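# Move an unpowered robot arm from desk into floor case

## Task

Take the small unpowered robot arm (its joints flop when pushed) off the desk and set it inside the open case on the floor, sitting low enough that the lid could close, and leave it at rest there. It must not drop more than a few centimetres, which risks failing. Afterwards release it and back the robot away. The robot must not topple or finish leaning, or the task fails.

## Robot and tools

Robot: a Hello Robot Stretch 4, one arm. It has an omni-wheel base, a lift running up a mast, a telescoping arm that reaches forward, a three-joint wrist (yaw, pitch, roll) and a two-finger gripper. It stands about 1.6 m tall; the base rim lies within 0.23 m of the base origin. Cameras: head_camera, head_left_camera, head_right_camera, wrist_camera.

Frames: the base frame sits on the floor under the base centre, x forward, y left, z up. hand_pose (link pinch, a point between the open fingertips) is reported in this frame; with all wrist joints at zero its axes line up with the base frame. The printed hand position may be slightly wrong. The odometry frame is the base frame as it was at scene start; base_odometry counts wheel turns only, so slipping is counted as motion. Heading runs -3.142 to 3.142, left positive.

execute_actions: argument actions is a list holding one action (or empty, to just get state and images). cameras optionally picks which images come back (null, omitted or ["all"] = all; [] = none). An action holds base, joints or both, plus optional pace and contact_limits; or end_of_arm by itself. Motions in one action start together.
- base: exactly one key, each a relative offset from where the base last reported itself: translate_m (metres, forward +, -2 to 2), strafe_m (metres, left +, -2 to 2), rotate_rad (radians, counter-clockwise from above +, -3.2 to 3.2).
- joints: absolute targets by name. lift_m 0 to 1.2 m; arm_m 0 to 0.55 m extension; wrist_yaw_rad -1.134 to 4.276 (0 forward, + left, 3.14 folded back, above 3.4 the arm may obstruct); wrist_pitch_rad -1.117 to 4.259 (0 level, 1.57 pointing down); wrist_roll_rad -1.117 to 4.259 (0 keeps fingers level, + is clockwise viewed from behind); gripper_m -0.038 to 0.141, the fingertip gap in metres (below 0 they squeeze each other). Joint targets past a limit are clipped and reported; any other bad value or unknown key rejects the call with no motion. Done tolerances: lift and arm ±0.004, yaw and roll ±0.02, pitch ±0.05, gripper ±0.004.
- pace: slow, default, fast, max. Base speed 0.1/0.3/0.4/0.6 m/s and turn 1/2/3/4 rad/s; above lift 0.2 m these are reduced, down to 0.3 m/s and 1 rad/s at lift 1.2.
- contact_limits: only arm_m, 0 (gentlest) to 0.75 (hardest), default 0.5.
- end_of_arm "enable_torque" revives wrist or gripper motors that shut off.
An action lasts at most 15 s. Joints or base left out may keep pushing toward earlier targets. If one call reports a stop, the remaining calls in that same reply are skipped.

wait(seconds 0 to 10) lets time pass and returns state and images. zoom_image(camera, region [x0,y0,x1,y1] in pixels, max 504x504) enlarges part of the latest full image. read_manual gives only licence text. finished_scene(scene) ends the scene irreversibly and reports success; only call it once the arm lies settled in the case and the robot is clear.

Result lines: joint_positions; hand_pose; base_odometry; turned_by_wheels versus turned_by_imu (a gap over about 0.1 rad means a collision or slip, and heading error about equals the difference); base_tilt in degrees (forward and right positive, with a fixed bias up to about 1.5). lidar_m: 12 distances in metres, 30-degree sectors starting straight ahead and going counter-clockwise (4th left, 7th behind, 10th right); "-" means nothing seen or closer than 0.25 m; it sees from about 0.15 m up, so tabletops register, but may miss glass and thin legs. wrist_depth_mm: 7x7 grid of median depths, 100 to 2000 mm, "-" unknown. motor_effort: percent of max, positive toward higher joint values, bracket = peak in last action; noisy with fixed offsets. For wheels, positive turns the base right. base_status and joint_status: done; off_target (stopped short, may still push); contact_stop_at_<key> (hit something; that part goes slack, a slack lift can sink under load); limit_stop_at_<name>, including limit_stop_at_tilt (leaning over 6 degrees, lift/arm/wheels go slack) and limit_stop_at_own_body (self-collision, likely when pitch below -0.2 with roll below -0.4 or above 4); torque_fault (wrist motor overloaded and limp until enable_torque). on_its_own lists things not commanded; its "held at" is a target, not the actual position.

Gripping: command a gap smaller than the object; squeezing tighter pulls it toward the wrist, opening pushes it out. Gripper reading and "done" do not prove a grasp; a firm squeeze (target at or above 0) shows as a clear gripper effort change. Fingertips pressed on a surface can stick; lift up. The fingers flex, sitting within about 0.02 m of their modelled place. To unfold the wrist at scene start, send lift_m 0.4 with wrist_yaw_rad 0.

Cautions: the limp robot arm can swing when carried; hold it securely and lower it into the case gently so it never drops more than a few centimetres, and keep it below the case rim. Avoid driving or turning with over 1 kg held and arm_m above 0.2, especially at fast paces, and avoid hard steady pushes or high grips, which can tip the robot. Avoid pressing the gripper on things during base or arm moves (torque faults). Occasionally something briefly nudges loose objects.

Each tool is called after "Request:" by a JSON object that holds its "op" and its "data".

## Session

Request:
{"op": "execute_actions", "data": {"actions": []}}

Scene clock: 0.00 s.
base_odometry: x=+0.000 y=+0.000 heading=+0.000 (m, m, rad; odometry frame)
turned_by_wheels: +0.000 (rad since the last result)
turned_by_imu: +0.000 (rad since the last result)
base_tilt: forward=+0.2 right=+0.9 (deg)
lidar_m: 1.83 1.52 2.59 2.51 2.17 2.17 1.54 1.32 1.36 1.75 1.55 1.53
base_status: not commanded
joint_positions: lift_m=+0.260 arm_m=+0.001 wrist_yaw_rad=+3.135 wrist_pitch_rad=+0.020 wrist_roll_rad=-0.018 gripper_m=+0.057
joint_status: not commanded
motor_effort: lift_m=+19 arm_m=-1 wrist_yaw_rad=+0 wrist_pitch_rad=-4 wrist_roll_rad=+1 gripper_m=-5 wheel_0=+0 wheel_1=+0 wheel_2=+1 (%)
hand_pose: x=-0.1162 y=+0.0893 z=+0.4322 quat_wxyz=(+0.003, -0.010, -0.009, +1.000) (m; base frame)
wrist_depth_mm: - 143 - - - - 1921 / - 118 144 - - - 1863 / - 116 144 - - - 1863 / - 133 180 - - - 1863 / 207 - - - - - 1863 / 225 1921 203 1808 193 1661 1576 / 221 1160 1182 123 1205 1060 1138
pictures: head_camera, head_left_camera, head_right_camera, wrist_camera
Images, in order (width x height): head_camera 420x560, head_left_camera 420x672, head_right_camera 420x672, wrist_camera 616x392.

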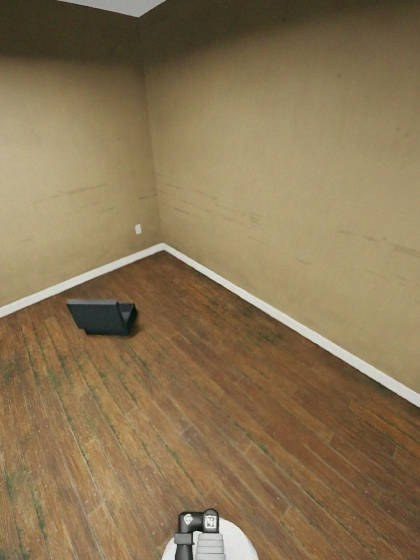

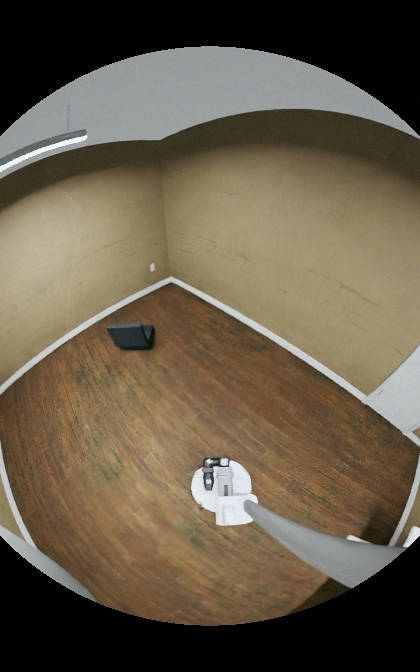

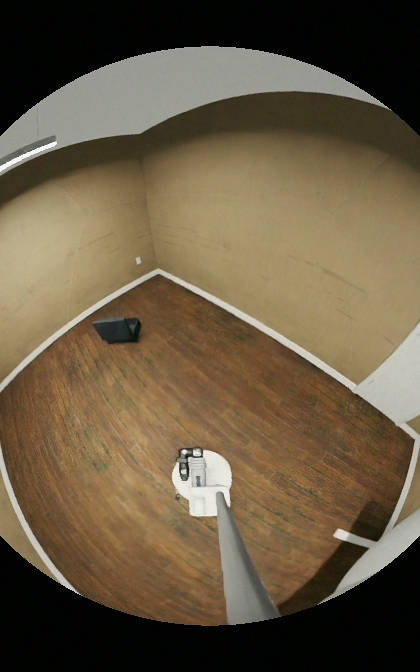

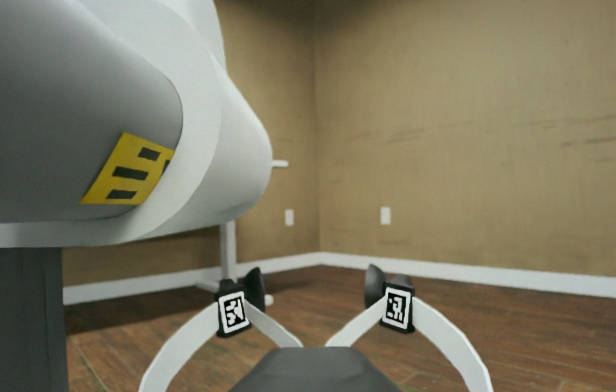

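Request:
{"op": "execute_actions", "data": {"actions": [{"base":{"rotate_rad":-2.4},"joints":{"lift_m":0.6,"wrist_yaw_rad":0}}], "cameras": ["head_camera"]}}

Request:
{"op": "execute_actions", "data": {"actions": [{"base":{"translate_m":0.95},"joints":{"lift_m":1.05,"wrist_pitch_rad":1.0,"gripper_m":0.08},"pace":"fast"}], "cameras": ["head_camera","wrist_camera"]}}

Scene clock: 6.50 s.
base_odometry: x=+0.000 y=+0.000 heading=-2.399 (m, m, rad; odometry frame)
turned_by_wheels: -2.399 (rad since the last result)
turned_by_imu: -2.362 (rad since the last result)
base_tilt: forward=+0.3 right=+1.0 (deg)
lidar_m: 1.31 2.12 1.58 1.51 1.62 1.54 1.54 2.74 2.27 2.21 2.26 1.38
base_status: done
joint_positions: lift_m=+0.600 arm_m=+0.001 wrist_yaw_rad=+0.000 wrist_pitch_rad=+0.020 wrist_roll_rad=-0.018 gripper_m=+0.057
joint_status: all done
motor_effort: lift_m=+22(24) arm_m=-1(1) wrist_yaw_rad=-1(5) wrist_pitch_rad=-5(6) wrist_roll_rad=+0(0) gripper_m=-5(5) wheel_0=+5(12) wheel_1=+3(10) wheel_2=+2(10) (%)
hand_pose: x=+0.4601 y=-0.0873 z=+0.7722 quat_wxyz=(+1.000, -0.009, +0.010, +0.000) (m; base frame)
wrist_depth_mm: - - - - 1983 1983 1983 / - 1983 1983 1983 - 1983 1983 / - - 1921 1983 1983 1983 1921 / - 1983 1983 1983 1921 - 1921 / 1983 1983 1983 1921 1863 1983 1921 / - - 203 1983 193 1921 1921 / 1983 1863 1983 123 1863 1708 1808
pictures: head_camera
Images, in order (width x height): head_camera 420x560.

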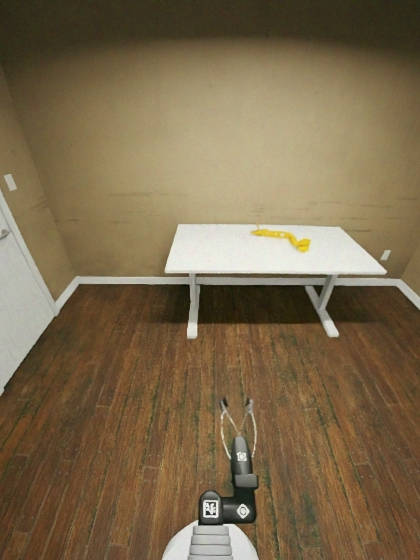

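Scene clock: 10.17 s.
base_odometry: x=-0.700 y=-0.643 heading=-2.399 (m, m, rad; odometry frame)
turned_by_wheels: +0.001 (rad since the last result)
turned_by_imu: -0.001 (rad since the last result)
base_tilt: forward=+0.2 right=+1.0 (deg)
lidar_m: 0.39 0.41 1.58 1.52 1.60 2.22 2.45 3.14 2.27 2.18 0.56 0.42
base_status: done
joint_positions: lift_m=+1.050 arm_m=+0.001 wrist_yaw_rad=+0.000 wrist_pitch_rad=+1.001 wrist_roll_rad=-0.018 gripper_m=+0.080
joint_status: all done
motor_effort: lift_m=+21(23) arm_m=-1(0) wrist_yaw_rad=-1(1) wrist_pitch_rad=-3(1) wrist_roll_rad=+0(0) gripper_m=-4(6) wheel_0=+3(13) wheel_1=+2(8) wheel_2=+3(13) (%)
hand_pose: x=+0.3272 y=-0.0874 z=+0.9850 quat_wxyz=(+0.877, -0.008, +0.480, +0.004) (m; base frame)
wrist_depth_mm: 1025 1008 878 878 854 831 854 / 1160 831 768 759 750 741 723 / 1366 683 683 654 661 654 654 / 1537 609 603 591 591 580 580 / 1336 554 544 539 535 530 525 / 1255 517 198 500 215 496 496 / 1182 1138 1160 123 1138 1118 1078
pictures: head_camera, wrist_camera
Images, in order (width x height): head_camera 420x560, wrist_camera 616x392.

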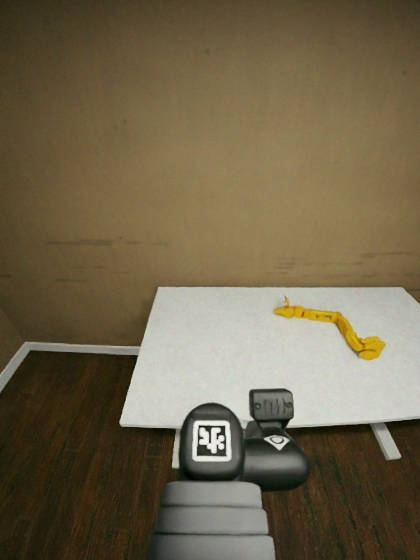

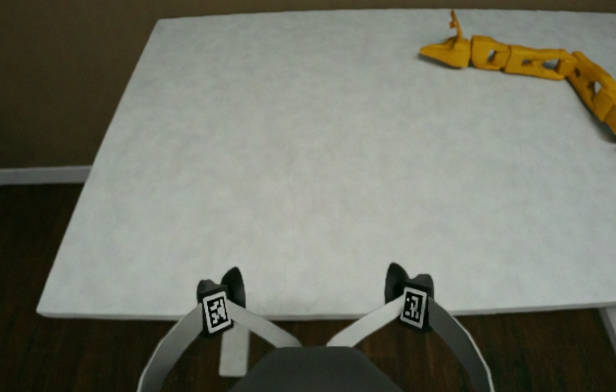

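Request:
{"op": "execute_actions", "data": {"actions": [{"base":{"strafe_m":-0.445},"joints":{"wrist_pitch_rad":1.57,"arm_m":0.48,"wrist_roll_rad":1.8},"pace":"fast"}], "cameras": []}}

Request:
{"op": "execute_actions", "data": {"actions": [{"base":{"translate_m":0.26},"joints":{"lift_m":0.98},"pace":"fast"}], "cameras": ["wrist_camera"]}}

Scene clock: 16.67 s.
base_odometry: x=-1.001 y=-0.315 heading=-2.399 (m, m, rad; odometry frame)
turned_by_wheels: +0.000 (rad since the last result)
turned_by_imu: -0.001 (rad since the last result)
base_tilt: forward=+0.3 right=+0.9 (deg)
lidar_m: 0.37 0.41 0.55 1.95 2.06 2.54 2.62 2.51 1.80 1.71 0.58 0.40
base_status: done
joint_positions: lift_m=+1.050 arm_m=+0.479 wrist_yaw_rad=+0.000 wrist_pitch_rad=+1.570 wrist_roll_rad=+1.800 gripper_m=+0.080
joint_status: all done
motor_effort: lift_m=+21(22) arm_m=+6(8) wrist_yaw_rad=-2(1) wrist_pitch_rad=+1(4) wrist_roll_rad=+2(5) gripper_m=-4(4) wheel_0=+3(9) wheel_1=-2(12) wheel_2=+0(1) (%)
hand_pose: x=+0.6501 y=-0.0874 z=+0.9395 quat_wxyz=(+0.440, +0.554, +0.440, -0.553) (m; base frame)
wrist_depth_mm: 462 459 455 449 449 1182 1160 / 462 455 452 445 449 442 1160 / 459 459 389 449 442 442 946 / 455 452 387 445 445 439 946 / 452 442 449 442 442 436 946 / 452 433 198 442 214 439 1160 / 452 404 449 123 436 433 433
pictures: none
No camera images: the call's "cameras" was empty. Leave "cameras" out to get every camera's image.

Scene clock: 18.87 s.
base_odometry: x=-1.192 y=-0.491 heading=-2.398 (m, m, rad; odometry frame)
turned_by_wheels: +0.001 (rad since the last result)
turned_by_imu: +0.000 (rad since the last result)
base_tilt: forward=+0.2 right=+0.9 (deg)
lidar_m: 0.25 0.25 0.25 0.59 2.05 2.78 2.85 2.50 1.82 0.59 0.25 0.25
base_status: done
joint_positions: lift_m=+0.980 arm_m=+0.479 wrist_yaw_rad=+0.000 wrist_pitch_rad=+1.570 wrist_roll_rad=+1.800 gripper_m=+0.080
joint_status: all done
motor_effort: lift_m=+15(16) arm_m=+6(7) wrist_yaw_rad=-1(1) wrist_pitch_rad=+2(3) wrist_roll_rad=+2(2) gripper_m=-3(3) wheel_0=+5(9) wheel_1=+2(9) wheel_2=+1(12) (%)
hand_pose: x=+0.6501 y=-0.0874 z=+0.8700 quat_wxyz=(+0.440, +0.554, +0.440, -0.554) (m; base frame)
wrist_depth_mm: 389 387 384 379 377 310 293 / 389 387 379 379 373 310 312 / 387 382 379 377 334 373 366 / 389 382 379 375 373 370 366 / 392 379 375 375 370 368 364 / 384 384 198 373 214 366 364 / 373 379 377 123 370 366 364
pictures: wrist_camera
Images, in order (width x height): wrist_camera 616x392.

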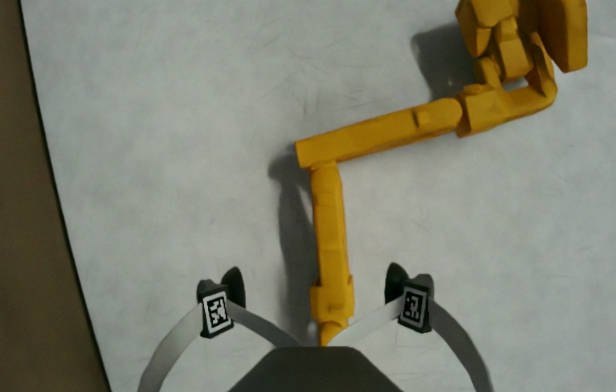

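Request:
{"op": "execute_actions", "data": {"actions": [{"joints":{"lift_m":0.867,"arm_m":0.463,"wrist_roll_rad":1.75}}], "cameras": []}}

Request:
{"op": "execute_actions", "data": {"actions": [{"joints":{"gripper_m":-0.038}}], "cameras": ["wrist_camera"]}}

Request:
{"op": "execute_actions", "data": {"actions": [{"base":{"translate_m":-0.15},"joints":{"lift_m":0.88,"arm_m":0.4,"wrist_roll_rad":0},"pace":"slow"}], "cameras": ["wrist_camera"]}}

Request:
{"op": "execute_actions", "data": {"actions": [{"joints":{"lift_m":0.95,"arm_m":0.3,"wrist_pitch_rad":0.8},"pace":"slow"}], "cameras": ["wrist_camera"]}}

Scene clock: 27.27 s.
base_odometry: x=-1.192 y=-0.491 heading=-2.398 (m, m, rad; odometry frame)
turned_by_wheels: +0.000 (rad since the last result)
turned_by_imu: +0.000 (rad since the last result)
base_tilt: forward=+0.3 right=+0.9 (deg)
lidar_m: 0.25 0.25 0.25 0.59 2.04 2.80 2.88 2.50 1.82 0.57 0.25 0.25
base_status: not commanded
joint_positions: lift_m=+0.867 arm_m=+0.464 wrist_yaw_rad=+0.000 wrist_pitch_rad=+1.570 wrist_roll_rad=+1.750 gripper_m=+0.080
joint_status: all done
motor_effort: lift_m=+15(15) arm_m=-7(9) wrist_yaw_rad=+0(1) wrist_pitch_rad=+1(3) wrist_roll_rad=-1(2) gripper_m=-3(3) wheel_0=+4(4) wheel_1=+2(2) wheel_2=+1(1) (%)
hand_pose: x=+0.6353 y=-0.0874 z=+0.7570 quat_wxyz=(+0.453, +0.543, +0.453, -0.543) (m; base frame)
wrist_depth_mm: 271 268 267 264 260 259 - / 271 266 264 262 196 186 187 / 268 267 264 207 259 257 256 / 268 266 264 244 259 257 255 / 267 266 263 213 259 256 255 / 265 265 198 206 214 255 255 / 266 264 263 123 257 254 253
pictures: none
No camera images: the call's "cameras" was empty. Leave "cameras" out to get every camera's image.

Scene clock: 29.10 s.
base_odometry: x=-1.192 y=-0.491 heading=-2.398 (m, m, rad; odometry frame)
turned_by_wheels: +0.000 (rad since the last result)
turned_by_imu: +0.000 (rad since the last result)
base_tilt: forward=+0.2 right=+1.0 (deg)
lidar_m: 0.25 0.25 0.25 0.55 2.04 2.81 2.85 2.48 1.81 0.58 0.25 0.25
base_status: not commanded
joint_positions: lift_m=+0.867 arm_m=+0.464 wrist_yaw_rad=+0.000 wrist_pitch_rad=+1.571 wrist_roll_rad=+1.750 gripper_m=-0.037
joint_status: all done
motor_effort: lift_m=+16(16) arm_m=-6(7) wrist_yaw_rad=+0(1) wrist_pitch_rad=+2(5) wrist_roll_rad=+0(0) gripper_m=-29(30) wheel_0=+4(5) wheel_1=+2(2) wheel_2=+1(1) (%)
hand_pose: x=+0.6351 y=-0.0874 z=+0.7569 quat_wxyz=(+0.453, +0.543, +0.453, -0.543) (m; base frame)
wrist_depth_mm: 268 268 265 263 260 258 - / 268 266 265 263 183 178 182 / 267 264 263 190 257 256 256 / 265 264 263 259 258 256 255 / 265 264 260 258 257 254 255 / 264 263 183 193 181 254 253 / 263 260 258 122 256 252 252
pictures: wrist_camera
Images, in order (width x height): wrist_camera 616x392.

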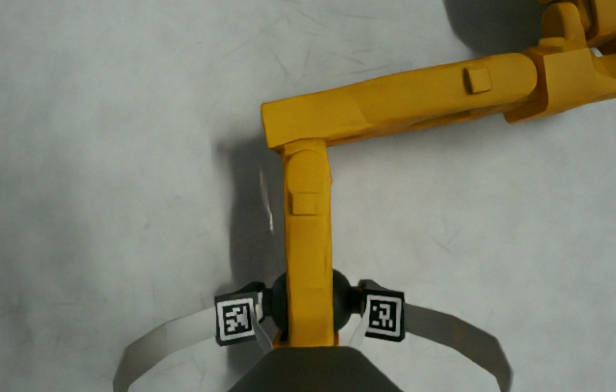

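Scene clock: 31.90 s.
base_odometry: x=-1.082 y=-0.390 heading=-2.398 (m, m, rad; odometry frame)
turned_by_wheels: +0.000 (rad since the last result)
turned_by_imu: +0.000 (rad since the last result)
base_tilt: forward=+0.3 right=+0.9 (deg)
lidar_m: 0.27 0.29 0.40 1.95 2.06 2.65 2.75 2.48 1.82 1.72 0.41 0.29
base_status: done
joint_positions: lift_m=+0.879 arm_m=+0.401 wrist_yaw_rad=+0.000 wrist_pitch_rad=+1.571 wrist_roll_rad=+0.000 gripper_m=-0.037
joint_status: all done
motor_effort: lift_m=+25(25) arm_m=-6(6) wrist_yaw_rad=+0(2) wrist_pitch_rad=-1(3) wrist_roll_rad=+0(5) gripper_m=-31(30) wheel_0=-5(11) wheel_1=-3(7) wheel_2=+3(8) (%)
hand_pose: x=+0.5721 y=-0.0874 z=+0.7692 quat_wxyz=(+0.707, +0.000, +0.707, +0.000) (m; base frame)
wrist_depth_mm: 285 282 278 278 276 276 208 / 282 279 278 276 191 186 191 / 279 278 276 196 272 272 271 / 277 278 274 196 272 271 268 / 277 276 274 270 270 267 270 / 276 273 183 194 181 267 266 / 272 271 270 149 266 264 265
pictures: wrist_camera
Images, in order (width x height): wrist_camera 616x392.

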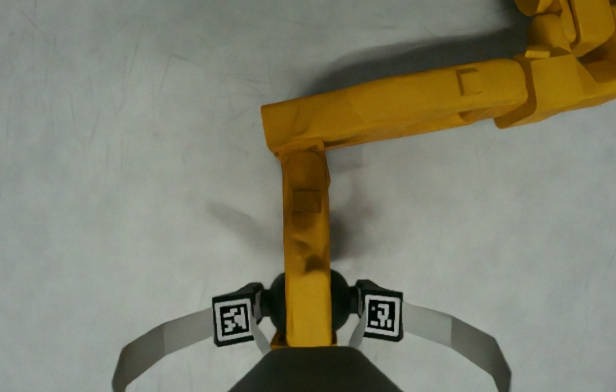

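Scene clock: 34.20 s.
base_odometry: x=-1.082 y=-0.390 heading=-2.398 (m, m, rad; odometry frame)
turned_by_wheels: +0.000 (rad since the last result)
turned_by_imu: +0.000 (rad since the last result)
base_tilt: forward=+0.3 right=+0.9 (deg)
lidar_m: 0.27 0.29 0.41 1.95 2.07 2.68 2.74 2.44 1.82 1.73 0.41 0.28
base_status: not commanded
joint_positions: lift_m=+0.949 arm_m=+0.301 wrist_yaw_rad=+0.000 wrist_pitch_rad=+0.807 wrist_roll_rad=+0.001 gripper_m=-0.037
joint_status: all done
motor_effort: lift_m=+25(26) arm_m=-7(7) wrist_yaw_rad=+0(2) wrist_pitch_rad=-19(14) wrist_roll_rad=-2(3) gripper_m=-29(31) wheel_0=-5(4) wheel_1=-3(3) wheel_2=+3(3) (%)
hand_pose: x=+0.6716 y=-0.0874 z=+0.9193 quat_wxyz=(+0.920, +0.001, +0.393, +0.000) (m; base frame)
wrist_depth_mm: 525 530 530 535 530 530 229 / 580 591 597 580 564 203 208 / 654 676 661 207 228 250 597 / 609 591 591 200 564 549 549 / 512 512 500 194 488 477 469 / 449 445 183 192 182 424 415 / 407 387 389 123 382 368 377
pictures: wrist_camera
Images, in order (width x height): wrist_camera 616x392.

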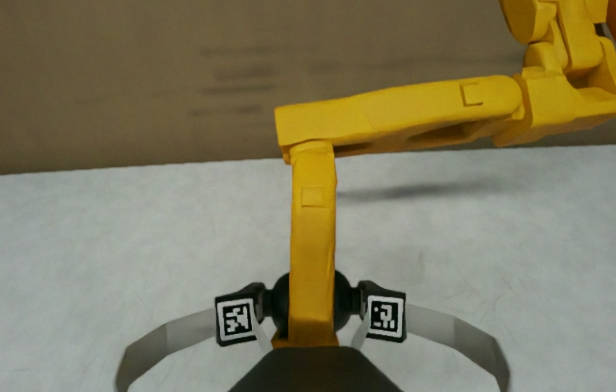

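Request:
{"op": "execute_actions", "data": {"actions": [{"base":{"rotate_rad":-0.54},"joints":{"lift_m":0.87,"arm_m":0.15,"wrist_pitch_rad":0.0},"pace":"slow"}], "cameras": ["wrist_camera"]}}

Request:
{"op": "execute_actions", "data": {"actions": [{"base":{"translate_m":-2.0},"joints":{"arm_m":0.0}}], "cameras": []}}

Request:
{"op": "execute_actions", "data": {"actions": [{"base":{"translate_m":-0.56},"joints":{"lift_m":0.65}}], "cameras": []}}

Request:
{"op": "execute_actions", "data": {"actions": [{"base":{"rotate_rad":-1.9},"pace":"slow"}], "cameras": ["wrist_camera","head_camera"]}}

Request:
{"op": "zoom_image", "data": {"camera": "head_camera", "region": [110,290,360,540]}}

Scene clock: 43.77 s.
base_odometry: x=-1.082 y=-0.389 heading=-2.937 (m, m, rad; odometry frame)
turned_by_wheels: -0.539 (rad since the last result)
turned_by_imu: -0.531 (rad since the last result)
base_tilt: forward=+0.3 right=+0.9 (deg)
lidar_m: 0.28 0.27 0.29 0.39 1.95 2.06 2.67 2.71 2.52 1.79 1.73 0.44
base_status: done
joint_positions: lift_m=+0.870 arm_m=+0.151 wrist_yaw_rad=+0.000 wrist_pitch_rad=+0.009 wrist_roll_rad=+0.001 gripper_m=-0.037
joint_status: all done
on_its_own: wrist_pitch_rad is at rest, and its effort (-25) is outside its rest range (-23 to +23)
motor_effort: lift_m=+18(25) arm_m=-6(8) wrist_yaw_rad=+0(11) wrist_pitch_rad=-25(39) wrist_roll_rad=-2(8) gripper_m=-28(28) wheel_0=+3(8) wheel_1=+5(9) wheel_2=+2(9) (%)
hand_pose: x=+0.6106 y=-0.0874 z=+1.0455 quat_wxyz=(+1.000, +0.001, +0.005, +0.000) (m; base frame)
wrist_depth_mm: 683 750 854 960 1118 1366 1336 / 676 750 831 960 1118 1366 1366 / 691 750 831 917 1098 1308 1366 / 676 741 842 197 198 1281 1397 / 668 741 820 193 193 1255 1397 / 668 732 182 192 181 1308 1336 / 661 683 809 124 184 180 1397
pictures: wrist_camera
Images, in order (width x height): wrist_camera 616x392.

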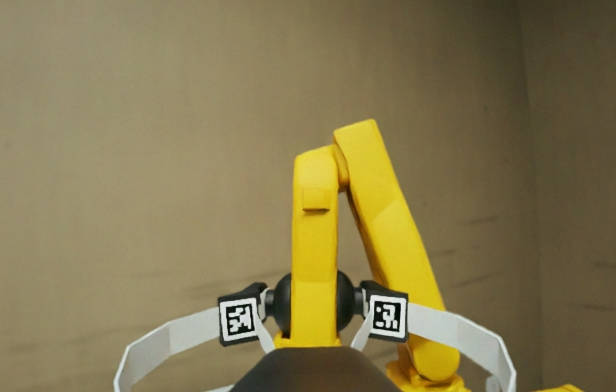

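Scene clock: 51.93 s.
base_odometry: x=+0.877 y=+0.015 heading=-2.938 (m, m, rad; odometry frame)
turned_by_wheels: -0.001 (rad since the last result)
turned_by_imu: +0.004 (rad since the last result)
base_tilt: forward=+0.2 right=+0.9 (deg)
lidar_m: 0.36 2.01 1.42 1.01 0.96 0.98 1.39 0.82 0.89 2.77 2.74 0.41
base_status: done
joint_positions: lift_m=+0.870 arm_m=+0.002 wrist_yaw_rad=+0.000 wrist_pitch_rad=+0.009 wrist_roll_rad=+0.001 gripper_m=-0.037
joint_status: all done
on_its_own: wrist_pitch_rad is at rest, and its effort (-26) is outside its rest range (-23 to +23)
motor_effort: lift_m=+19(19) arm_m=-6(9) wrist_yaw_rad=+0(2) wrist_pitch_rad=-26(26) wrist_roll_rad=-2(3) gripper_m=-30(28) wheel_0=-5(9) wheel_1=-4(7) wheel_2=+2(12) (%)
hand_pose: x=+0.4611 y=-0.0875 z=+1.0455 quat_wxyz=(+1.000, +0.001, +0.005, +0.000) (m; base frame)
wrist_depth_mm: - - - - - - - / - - - - - - - / - - - - - - - / - - - 196 198 - - / - - - 193 193 - - / - - 181 192 181 - - / - - - 124 185 180 -
pictures: none
No camera images: the call's "cameras" was empty. Leave "cameras" out to get every camera's image.

Scene clock: 55.27 s.
base_odometry: x=+1.425 y=+0.128 heading=-2.938 (m, m, rad; odometry frame)
turned_by_wheels: +0.000 (rad since the last result)
turned_by_imu: +0.001 (rad since the last result)
base_tilt: forward=+0.3 right=+0.9 (deg)
lidar_m: 0.36 2.55 1.02 0.72 0.67 0.71 1.02 1.43 0.73 0.52 3.02 0.41
base_status: done
joint_positions: lift_m=+0.650 arm_m=+0.002 wrist_yaw_rad=+0.000 wrist_pitch_rad=+0.009 wrist_roll_rad=+0.001 gripper_m=-0.037
joint_status: all done
on_its_own: wrist_pitch_rad is at rest, and its effort (-27) is outside its rest range (-23 to +23)
motor_effort: lift_m=+18(19) arm_m=-6(6) wrist_yaw_rad=-1(1) wrist_pitch_rad=-27(26) wrist_roll_rad=-2(2) gripper_m=-29(29) wheel_0=-4(10) wheel_1=-2(8) wheel_2=+1(11) (%)
hand_pose: x=+0.4611 y=-0.0874 z=+0.8256 quat_wxyz=(+1.000, +0.001, +0.005, +0.000) (m; base frame)
wrist_depth_mm: - - - - - - - / - - - - - - - / - - - - - - - / - - - 197 198 - - / - - - 193 193 - - / - - 182 192 181 - - / - - - 124 184 180 1863
pictures: none
No camera images: the call's "cameras" was empty. Leave "cameras" out to get every camera's image.

Scene clock: 58.47 s.
base_odometry: x=+1.425 y=+0.128 heading=+1.446 (m, m, rad; odometry frame)
turned_by_wheels: -1.899 (rad since the last result)
turned_by_imu: -1.869 (rad since the last result)
base_tilt: forward=+0.2 right=+0.9 (deg)
lidar_m: 0.38 2.71 3.03 2.98 2.52 1.60 0.85 0.69 0.67 0.79 1.31 0.41
base_status: done
joint_positions: lift_m=+0.650 arm_m=+0.002 wrist_yaw_rad=+0.000 wrist_pitch_rad=+0.009 wrist_roll_rad=+0.001 gripper_m=-0.037
joint_status: not commanded
on_its_own: wrist_pitch_rad is at rest, and its effort (-26) is outside its rest range (-23 to +23)
motor_effort: lift_m=+18(17) arm_m=-6(6) wrist_yaw_rad=+1(2) wrist_pitch_rad=-26(25) wrist_roll_rad=-2(2) gripper_m=-29(28) wheel_0=+4(11) wheel_1=+4(8) wheel_2=+2(8) (%)
hand_pose: x=+0.4611 y=-0.0875 z=+0.8256 quat_wxyz=(+1.000, +0.001, +0.005, +0.000) (m; base frame)
wrist_depth_mm: - - - 1808 1430 1182 1042 / - - - 1756 1464 1160 1025 / - - - 1808 1336 1229 1042 / - - - 198 198 1205 1060 / - - - 191 193 1205 1042 / - - 182 193 181 1160 1025 / - 1983 - 124 185 180 1078
pictures: head_camera, wrist_camera
Images, in order (width x height): head_camera 420x560, wrist_camera 616x392.

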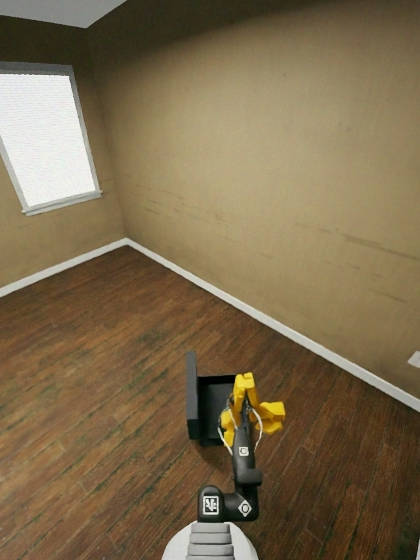

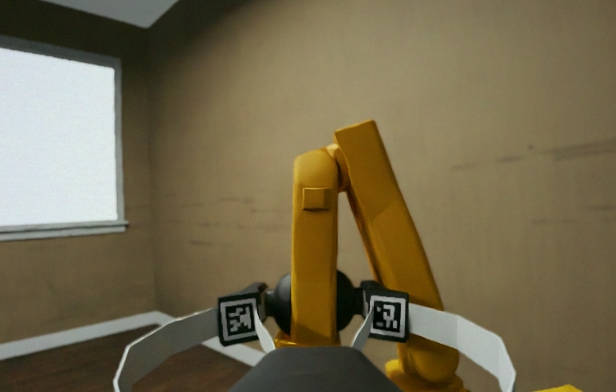

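Region (110, 290, 360, 540) of head_camera's 420x560 image, scaled by 2.016, with more detail than that image has.

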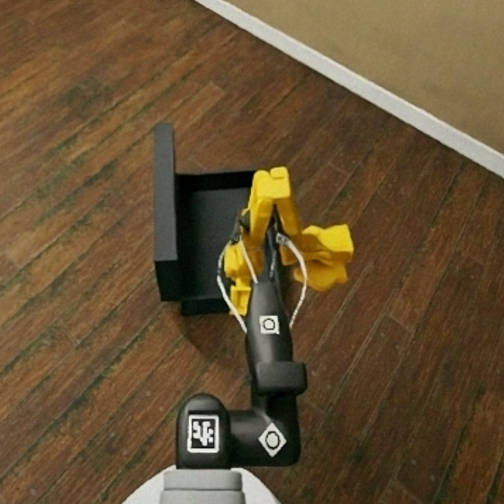

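Request:
{"op": "execute_actions", "data": {"actions": [{"base":{"translate_m":0.2},"joints":{"wrist_pitch_rad":1.57,"arm_m":0.29},"pace":"slow"}], "cameras": []}}

Request:
{"op": "execute_actions", "data": {"actions": [{"joints":{"wrist_yaw_rad":1.57,"wrist_roll_rad":1.57,"lift_m":0.45},"pace":"slow"}], "cameras": ["wrist_camera","head_camera","head_right_camera"]}}

Request:
{"op": "zoom_image", "data": {"camera": "head_camera", "region": [130,360,310,540]}}

Scene clock: 69.97 s.
base_odometry: x=+1.450 y=+0.326 heading=+1.446 (m, m, rad; odometry frame)
turned_by_wheels: +0.001 (rad since the last result)
turned_by_imu: +0.000 (rad since the last result)
base_tilt: forward=+0.2 right=+1.0 (deg)
lidar_m: 0.28 0.31 2.88 3.29 2.63 1.91 0.99 0.82 0.81 0.94 1.32 0.25
base_status: done
joint_positions: lift_m=+0.650 arm_m=+0.289 wrist_yaw_rad=+0.000 wrist_pitch_rad=+1.568 wrist_roll_rad=+0.000 gripper_m=-0.037
joint_status: all done
motor_effort: lift_m=+18(17) arm_m=+6(8) wrist_yaw_rad=+0(1) wrist_pitch_rad=+7(23) wrist_roll_rad=+0(2) gripper_m=-31(31) wheel_0=+7(7) wheel_1=+5(7) wheel_2=-2(7) (%)
hand_pose: x=+0.4604 y=-0.0874 z=+0.5398 quat_wxyz=(+0.708, +0.000, +0.706, +0.000) (m; base frame)
wrist_depth_mm: 788 370 788 788 778 788 778 / 798 359 699 750 778 778 768 / 788 359 676 750 759 768 768 / 778 355 640 193 189 759 759 / 778 353 627 188 189 759 768 / 778 349 183 193 181 759 750 / 768 349 759 123 203 188 750
pictures: none
No camera images: the call's "cameras" was empty. Leave "cameras" out to get every camera's image.

Scene clock: 72.33 s.
base_odometry: x=+1.450 y=+0.326 heading=+1.446 (m, m, rad; odometry frame)
turned_by_wheels: +0.000 (rad since the last result)
turned_by_imu: +0.000 (rad since the last result)
base_tilt: forward=+0.2 right=+1.0 (deg)
lidar_m: 0.31 0.34 2.89 3.24 2.65 1.89 1.00 0.82 0.81 0.93 1.31 0.39
base_status: not commanded
joint_positions: lift_m=+0.450 arm_m=+0.289 wrist_yaw_rad=+1.570 wrist_pitch_rad=+1.569 wrist_roll_rad=+1.570 gripper_m=-0.037
joint_status: all done
motor_effort: lift_m=+17(17) arm_m=+7(7) wrist_yaw_rad=+1(4) wrist_pitch_rad=+4(6) wrist_roll_rad=+2(7) gripper_m=-29(29) wheel_0=+7(7) wheel_1=+5(5) wheel_2=-2(2) (%)
hand_pose: x=+0.5472 y=+0.0005 z=+0.3398 quat_wxyz=(+0.707, +0.001, +0.707, +0.001) (m; base frame)
wrist_depth_mm: 151 248 574 564 569 564 559 / 150 267 424 517 512 549 549 / 150 258 424 544 530 530 549 / 150 251 418 193 190 535 549 / 150 242 421 189 189 530 554 / 149 151 183 193 181 496 549 / 148 147 353 123 203 188 544
pictures: head_camera, head_right_camera, wrist_camera
Images, in order (width x height): head_camera 420x560, head_right_camera 420x672, wrist_camera 616x392.

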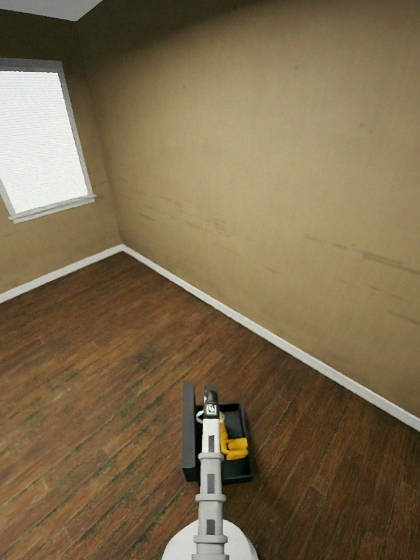

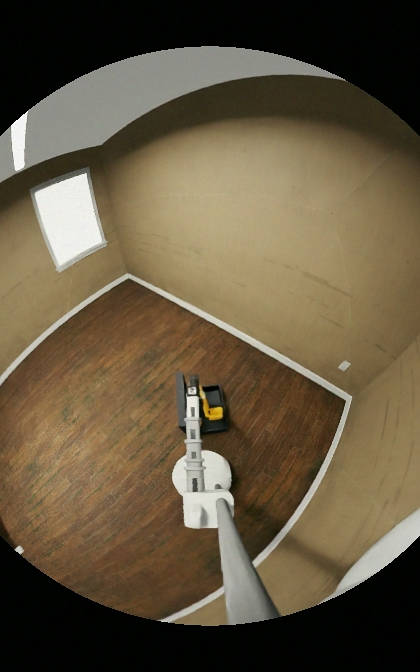

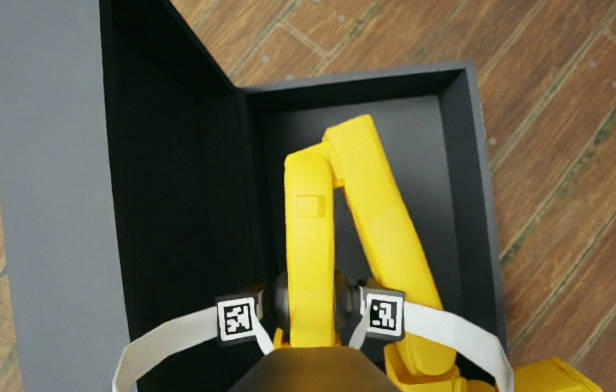

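Region (130, 360, 310, 540) of head_camera's 420x560 image, scaled by 2.800, with more detail than that image has.

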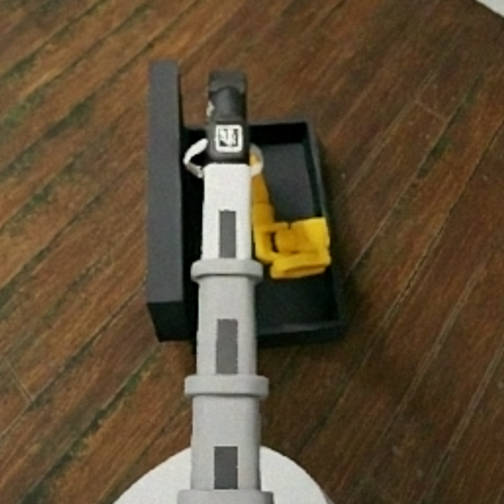

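Request:
{"op": "execute_actions", "data": {"actions": [{"base":{"strafe_m":-0.012},"joints":{"arm_m":0.31,"wrist_roll_rad":1.47,"lift_m":0.33},"pace":"slow"}], "cameras": ["wrist_camera","head_camera","head_left_camera"]}}

Request:
{"op": "zoom_image", "data": {"camera": "head_camera", "region": [150,370,290,510]}}

Request:
{"op": "zoom_image", "data": {"camera": "head_left_camera", "region": [180,370,280,470]}}

Scene clock: 78.50 s.
base_odometry: x=+1.462 y=+0.325 heading=+1.446 (m, m, rad; odometry frame)
turned_by_wheels: +0.000 (rad since the last result)
turned_by_imu: +0.000 (rad since the last result)
base_tilt: forward=+0.2 right=+0.9 (deg)
lidar_m: 0.33 0.34 2.90 3.25 2.63 1.92 0.98 0.81 0.82 0.95 1.30 0.39
base_status: done
joint_positions: lift_m=+0.330 arm_m=+0.309 wrist_yaw_rad=+1.570 wrist_pitch_rad=+1.569 wrist_roll_rad=+1.470 gripper_m=-0.037
joint_status: all done
motor_effort: lift_m=+17(17) arm_m=+6(6) wrist_yaw_rad=+0(1) wrist_pitch_rad=+4(6) wrist_roll_rad=+0(3) gripper_m=-30(31) wheel_0=+6(13) wheel_1=-3(8) wheel_2=+0(2) (%)
hand_pose: x=+0.5671 y=+0.0004 z=+0.2198 quat_wxyz=(+0.706, -0.035, +0.706, +0.036) (m; base frame)
wrist_depth_mm: 181 234 449 445 449 442 436 / 182 264 312 366 366 336 433 / 184 263 310 421 415 397 433 / 184 264 310 191 190 399 433 / 182 260 309 188 187 407 366 / 180 255 182 193 181 370 366 / 178 209 298 122 204 188 300
pictures: head_camera, head_left_camera, wrist_camera
Images, in order (width x height): head_camera 420x560, head_left_camera 420x672, wrist_camera 616x392.

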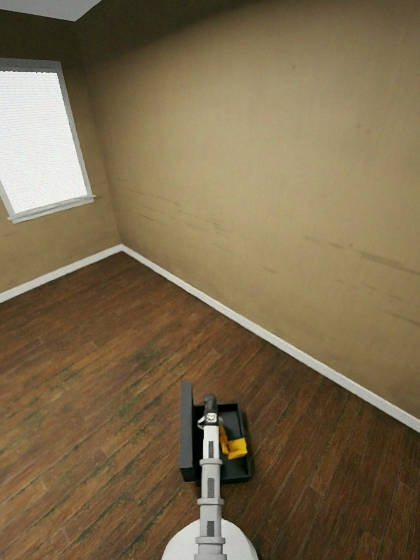

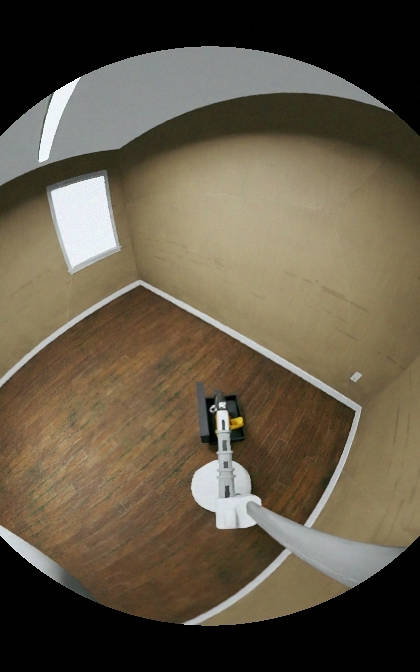

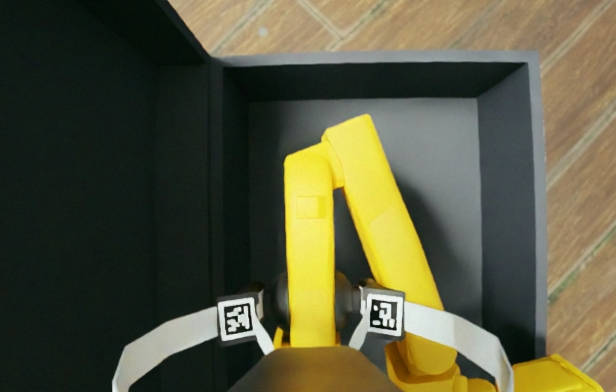

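Region (150, 370, 290, 510) of head_camera's 420x560 image, scaled by 3.600, with more detail than that image has.

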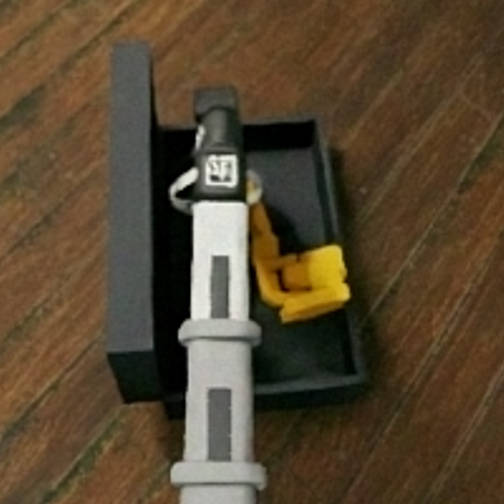

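Region (180, 370, 280, 470) of head_left_camera's 420x672 image, scaled by 5.040, with more detail than that image has.

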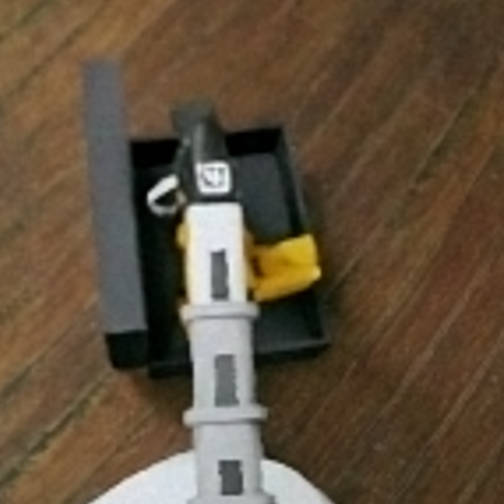

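Request:
{"op": "execute_actions", "data": {"actions": [{"joints":{"arm_m":0.335,"wrist_roll_rad":1.6,"lift_m":0.31},"pace":"slow"}], "cameras": []}}

Request:
{"op": "execute_actions", "data": {"actions": [{"joints":{"lift_m":0.25},"pace":"slow"}], "cameras": ["wrist_camera","head_camera","head_left_camera"]}}

Request:
{"op": "zoom_image", "data": {"camera": "head_camera", "region": [150,370,290,510]}}

Request:
{"op": "zoom_image", "data": {"camera": "head_left_camera", "region": [180,370,280,470]}}

Scene clock: 83.93 s.
base_odometry: x=+1.462 y=+0.325 heading=+1.446 (m, m, rad; odometry frame)
turned_by_wheels: +0.000 (rad since the last result)
turned_by_imu: +0.000 (rad since the last result)
base_tilt: forward=+0.2 right=+0.9 (deg)
lidar_m: 0.34 0.33 2.90 3.26 2.66 1.90 0.99 0.78 0.81 0.92 1.31 0.36
base_status: not commanded
joint_positions: lift_m=+0.310 arm_m=+0.334 wrist_yaw_rad=+1.570 wrist_pitch_rad=+1.569 wrist_roll_rad=+1.600 gripper_m=-0.037
joint_status: all done
motor_effort: lift_m=+17(16) arm_m=+7(6) wrist_yaw_rad=+0(2) wrist_pitch_rad=+6(4) wrist_roll_rad=+2(3) gripper_m=-31(30) wheel_0=+6(6) wheel_1=-3(3) wheel_2=+0(0) (%)
hand_pose: x=+0.5921 y=+0.0004 z=+0.1998 quat_wxyz=(+0.707, +0.011, +0.707, -0.010) (m; base frame)
wrist_depth_mm: 161 439 430 427 424 415 415 / 198 247 424 336 332 314 415 / 205 281 359 397 394 359 415 / 198 281 343 191 189 379 351 / 191 273 315 188 187 389 297 / 185 254 181 193 181 384 297 / 179 206 277 122 204 188 277
pictures: none
No camera images: the call's "cameras" was empty. Leave "cameras" out to get every camera's image.

Scene clock: 85.30 s.
base_odometry: x=+1.462 y=+0.325 heading=+1.446 (m, m, rad; odometry frame)
turned_by_wheels: +0.000 (rad since the last result)
turned_by_imu: +0.000 (rad since the last result)
base_tilt: forward=+0.4 right=+0.9 (deg)
lidar_m: 0.29 0.34 2.89 3.27 2.67 1.90 0.98 0.83 0.81 0.94 1.31 0.35
base_status: not commanded
joint_positions: lift_m=+0.250 arm_m=+0.334 wrist_yaw_rad=+1.570 wrist_pitch_rad=+1.569 wrist_roll_rad=+1.600 gripper_m=-0.037
joint_status: all done
motor_effort: lift_m=+17(17) arm_m=+7(7) wrist_yaw_rad=+1(1) wrist_pitch_rad=+5(4) wrist_roll_rad=+2(2) gripper_m=-29(30) wheel_0=+6(6) wheel_1=-3(3) wheel_2=+0(0) (%)
hand_pose: x=+0.5921 y=+0.0004 z=+0.1398 quat_wxyz=(+0.707, +0.011, +0.707, -0.010) (m; base frame)
wrist_depth_mm: 161 373 368 362 239 235 229 / 197 222 258 289 322 314 248 / 204 221 340 340 334 330 260 / 200 221 338 192 189 332 268 / 192 220 315 187 187 330 277 / 184 219 182 193 181 329 287 / 179 206 241 122 204 188 255
pictures: head_camera, head_left_camera, wrist_camera
Images, in order (width x height): head_camera 420x560, head_left_camera 420x672, wrist_camera 616x392.

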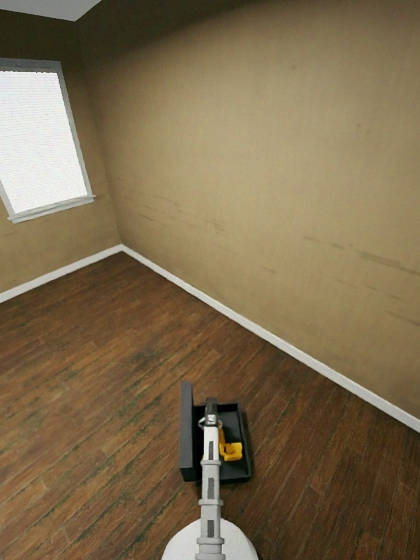

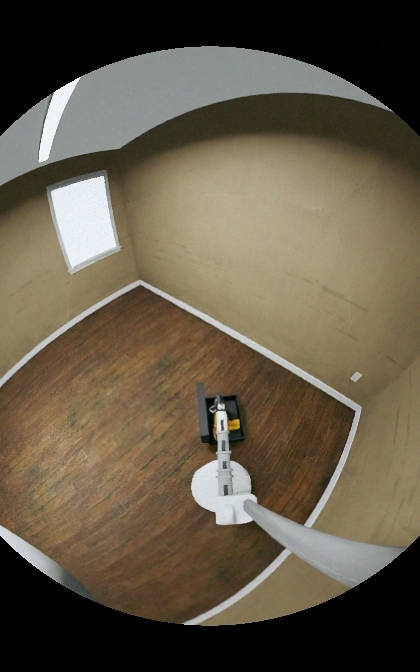

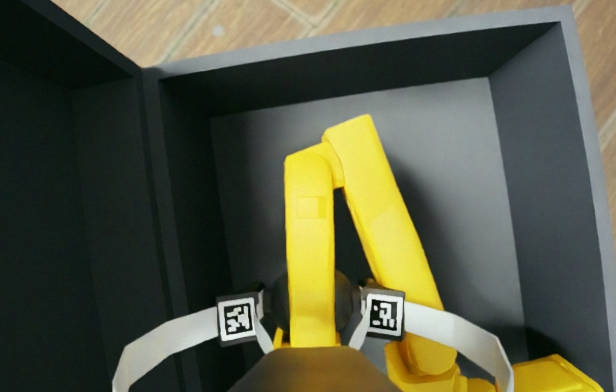

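Region (150, 370, 290, 510) of head_camera's 420x560 image, scaled by 3.600, with more detail than that image has.

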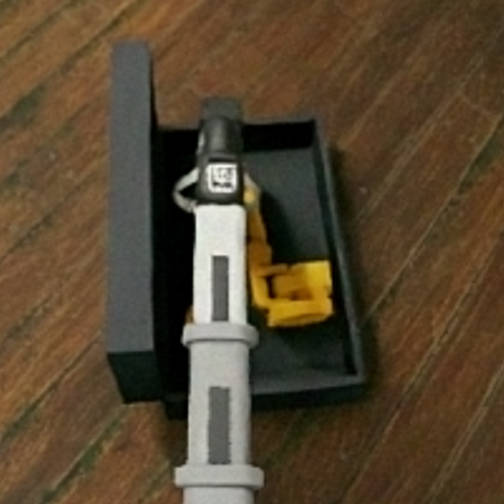

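Region (180, 370, 280, 470) of head_left_camera's 420x672 image, scaled by 5.040, with more detail than that image has.

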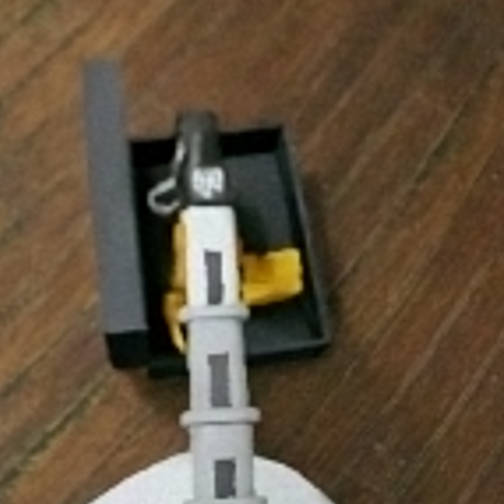

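Request:
{"op": "execute_actions", "data": {"actions": [{"base":{"strafe_m":-0.01},"joints":{"lift_m":0.177,"arm_m":0.345},"pace":"slow"}], "cameras": ["wrist_camera"]}}

Request:
{"op": "execute_actions", "data": {"actions": [{"joints":{"gripper_m":0.042},"pace":"slow"}], "cameras": []}}

Request:
{"op": "execute_actions", "data": {"actions": [{"joints":{"lift_m":0.24},"pace":"slow"}], "cameras": ["wrist_camera"]}}

Scene clock: 90.70 s.
base_odometry: x=+1.471 y=+0.323 heading=+1.446 (m, m, rad; odometry frame)
turned_by_wheels: +0.000 (rad since the last result)
turned_by_imu: +0.000 (rad since the last result)
base_tilt: forward=+0.3 right=+0.9 (deg)
lidar_m: 0.33 0.34 2.88 3.28 2.66 1.82 0.99 0.83 0.81 0.92 1.29 0.36
base_status: done
joint_positions: lift_m=+0.177 arm_m=+0.344 wrist_yaw_rad=+1.570 wrist_pitch_rad=+1.571 wrist_roll_rad=+1.600 gripper_m=-0.037
joint_status: all done
motor_effort: lift_m=+15(16) arm_m=+7(7) wrist_yaw_rad=-1(0) wrist_pitch_rad=-1(3) wrist_roll_rad=+2(2) gripper_m=-30(30) wheel_0=+4(9) wheel_1=-5(7) wheel_2=+0(0) (%)
hand_pose: x=+0.6022 y=+0.0000 z=+0.0670 quat_wxyz=(+0.707, +0.011, +0.707, -0.010) (m; base frame)
wrist_depth_mm: 159 160 166 179 192 205 211 / 159 195 229 256 264 263 231 / 158 210 268 267 264 262 240 / 153 201 268 196 195 262 252 / 148 193 267 191 190 260 259 / 147 181 183 195 180 258 257 / 147 156 265 129 202 180 257
pictures: wrist_camera
Images, in order (width x height): wrist_camera 616x392.

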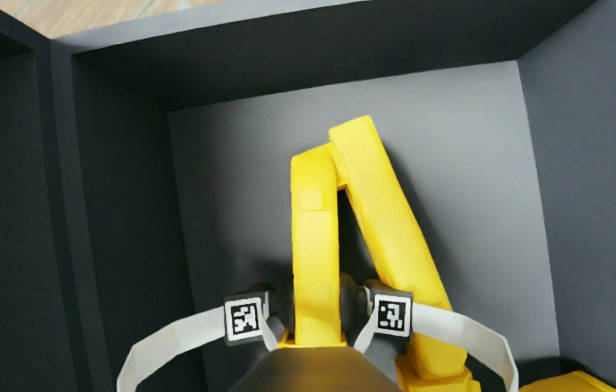

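Scene clock: 93.40 s.
base_odometry: x=+1.471 y=+0.323 heading=+1.446 (m, m, rad; odometry frame)
turned_by_wheels: +0.000 (rad since the last result)
turned_by_imu: +0.000 (rad since the last result)
base_tilt: forward=+0.3 right=+0.9 (deg)
lidar_m: 0.34 0.32 2.92 3.25 2.64 1.85 0.99 0.80 0.81 0.91 1.30 0.37
base_status: not commanded
joint_positions: lift_m=+0.177 arm_m=+0.344 wrist_yaw_rad=+1.570 wrist_pitch_rad=+1.569 wrist_roll_rad=+1.600 gripper_m=+0.042
joint_status: all done
motor_effort: lift_m=+15(15) arm_m=+7(7) wrist_yaw_rad=+0(1) wrist_pitch_rad=+3(4) wrist_roll_rad=+1(1) gripper_m=-5(27) wheel_0=+4(4) wheel_1=-5(5) wheel_2=+0(0) (%)
hand_pose: x=+0.6022 y=+0.0003 z=+0.0670 quat_wxyz=(+0.707, +0.011, +0.707, -0.010) (m; base frame)
wrist_depth_mm: 160 160 165 178 191 205 212 / 160 195 230 255 265 262 231 / 157 209 270 266 263 262 242 / 153 200 268 208 211 260 252 / 148 190 268 210 200 260 258 / 148 182 202 210 190 258 258 / 147 162 266 124 240 257 257
pictures: none
No camera images: the call's "cameras" was empty. Leave "cameras" out to get every camera's image.

Scene clock: 94.80 s.
base_odometry: x=+1.471 y=+0.323 heading=+1.446 (m, m, rad; odometry frame)
turned_by_wheels: +0.000 (rad since the last result)
turned_by_imu: +0.000 (rad since the last result)
base_tilt: forward=+0.2 right=+0.9 (deg)
lidar_m: 0.32 0.32 2.92 3.25 2.67 1.84 1.00 0.81 0.80 0.92 1.30 0.35
base_status: not commanded
joint_positions: lift_m=+0.240 arm_m=+0.344 wrist_yaw_rad=+1.570 wrist_pitch_rad=+1.570 wrist_roll_rad=+1.600 gripper_m=+0.042
joint_status: all done
motor_effort: lift_m=+22(24) arm_m=+7(6) wrist_yaw_rad=+0(0) wrist_pitch_rad=+1(3) wrist_roll_rad=+1(1) gripper_m=-7(6) wheel_0=+4(4) wheel_1=-5(5) wheel_2=+0(0) (%)
hand_pose: x=+0.6022 y=+0.0003 z=+0.1294 quat_wxyz=(+0.707, +0.011, +0.707, -0.010) (m; base frame)
wrist_depth_mm: 366 366 362 357 351 223 213 / 186 227 241 256 285 285 231 / 213 223 330 329 329 325 241 / 211 220 330 329 324 322 252 / 206 212 330 329 324 322 260 / 198 210 203 271 192 320 268 / 192 209 287 124 256 263 258
pictures: wrist_camera
Images, in order (width x height): wrist_camera 616x392.

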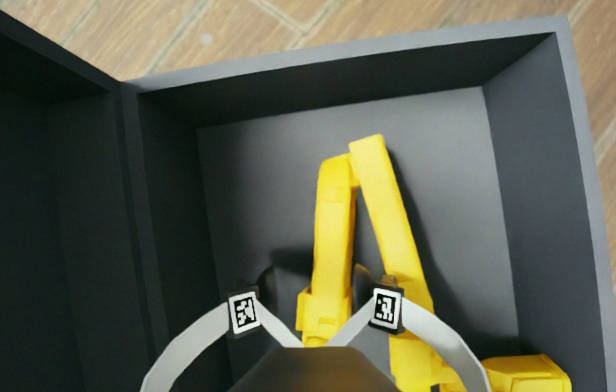

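Request:
{"op": "execute_actions", "data": {"actions": [{"joints":{"lift_m":0.6},"pace":"fast"}], "cameras": []}}

Request:
{"op": "execute_actions", "data": {"actions": [{"base":{"translate_m":-0.3},"joints":{"arm_m":0.05},"pace":"fast"}], "cameras": ["head_camera"]}}

Request:
{"op": "zoom_image", "data": {"camera": "head_camera", "region": [150,320,290,460]}}

Scene clock: 99.60 s.
base_odometry: x=+1.471 y=+0.323 heading=+1.446 (m, m, rad; odometry frame)
turned_by_wheels: +0.000 (rad since the last result)
turned_by_imu: +0.000 (rad since the last result)
base_tilt: forward=+0.3 right=+1.0 (deg)
lidar_m: 0.33 0.34 2.90 3.26 2.67 1.83 0.99 0.78 0.80 0.92 1.31 0.38
base_status: not commanded
joint_positions: lift_m=+0.600 arm_m=+0.344 wrist_yaw_rad=+1.570 wrist_pitch_rad=+1.570 wrist_roll_rad=+1.600 gripper_m=+0.042
joint_status: all done
motor_effort: lift_m=+21(24) arm_m=+7(6) wrist_yaw_rad=+0(0) wrist_pitch_rad=+3(3) wrist_roll_rad=+1(1) gripper_m=-7(4) wheel_0=+4(4) wheel_1=-5(5) wheel_2=+0(0) (%)
hand_pose: x=+0.6022 y=+0.0002 z=+0.4895 quat_wxyz=(+0.707, +0.011, +0.707, -0.010) (m; base frame)
wrist_depth_mm: 750 732 723 741 715 715 707 / 750 732 741 732 723 715 707 / 750 304 732 723 691 715 707 / 750 303 585 699 691 707 707 / 750 303 544 691 640 707 715 / 732 732 204 640 193 707 699 / 723 741 379 124 640 691 683
pictures: none
No camera images: the call's "cameras" was empty. Leave "cameras" out to get every camera's image.

Scene clock: 101.60 s.
base_odometry: x=+1.434 y=+0.026 heading=+1.446 (m, m, rad; odometry frame)
turned_by_wheels: +0.000 (rad since the last result)
turned_by_imu: +0.000 (rad since the last result)
base_tilt: forward=+0.2 right=+0.9 (deg)
lidar_m: 0.61 2.86 3.12 2.91 2.48 1.41 0.74 0.60 0.62 0.70 1.16 1.50
base_status: done
joint_positions: lift_m=+0.600 arm_m=+0.051 wrist_yaw_rad=+1.570 wrist_pitch_rad=+1.570 wrist_roll_rad=+1.600 gripper_m=+0.042
joint_status: all done
motor_effort: lift_m=+21(21) arm_m=-6(9) wrist_yaw_rad=+0(0) wrist_pitch_rad=+3(3) wrist_roll_rad=+1(1) gripper_m=-5(6) wheel_0=-3(11) wheel_1=-1(11) wheel_2=-1(15) (%)
hand_pose: x=+0.3094 y=+0.0002 z=+0.4895 quat_wxyz=(+0.707, +0.011, +0.707, -0.010) (m; base frame)
wrist_depth_mm: 750 741 741 654 699 715 707 / 750 741 750 732 723 715 707 / 750 750 732 723 707 715 707 / 750 741 723 732 715 715 699 / 741 732 723 715 723 715 699 / 732 723 202 549 192 707 699 / 732 732 544 124 496 699 707
pictures: head_camera
Images, in order (width x height): head_camera 420x560.

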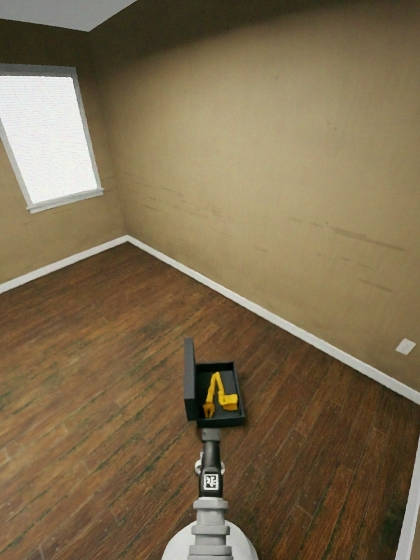

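Region (150, 320, 290, 460) of head_camera's 420x560 image, scaled by 3.600, with more detail than that image has.

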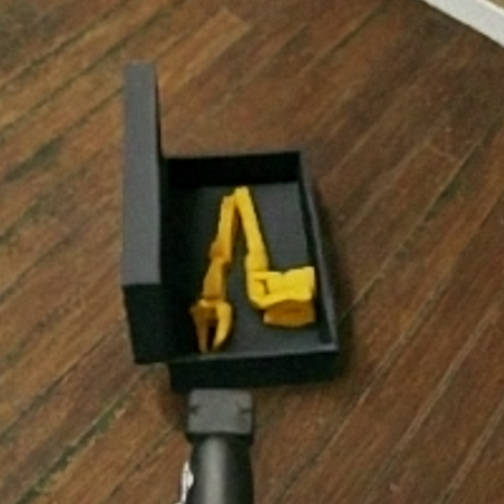

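Request:
{"op": "finished_scene", "data": {"scene": 2}}

The scene is finished: the task was done.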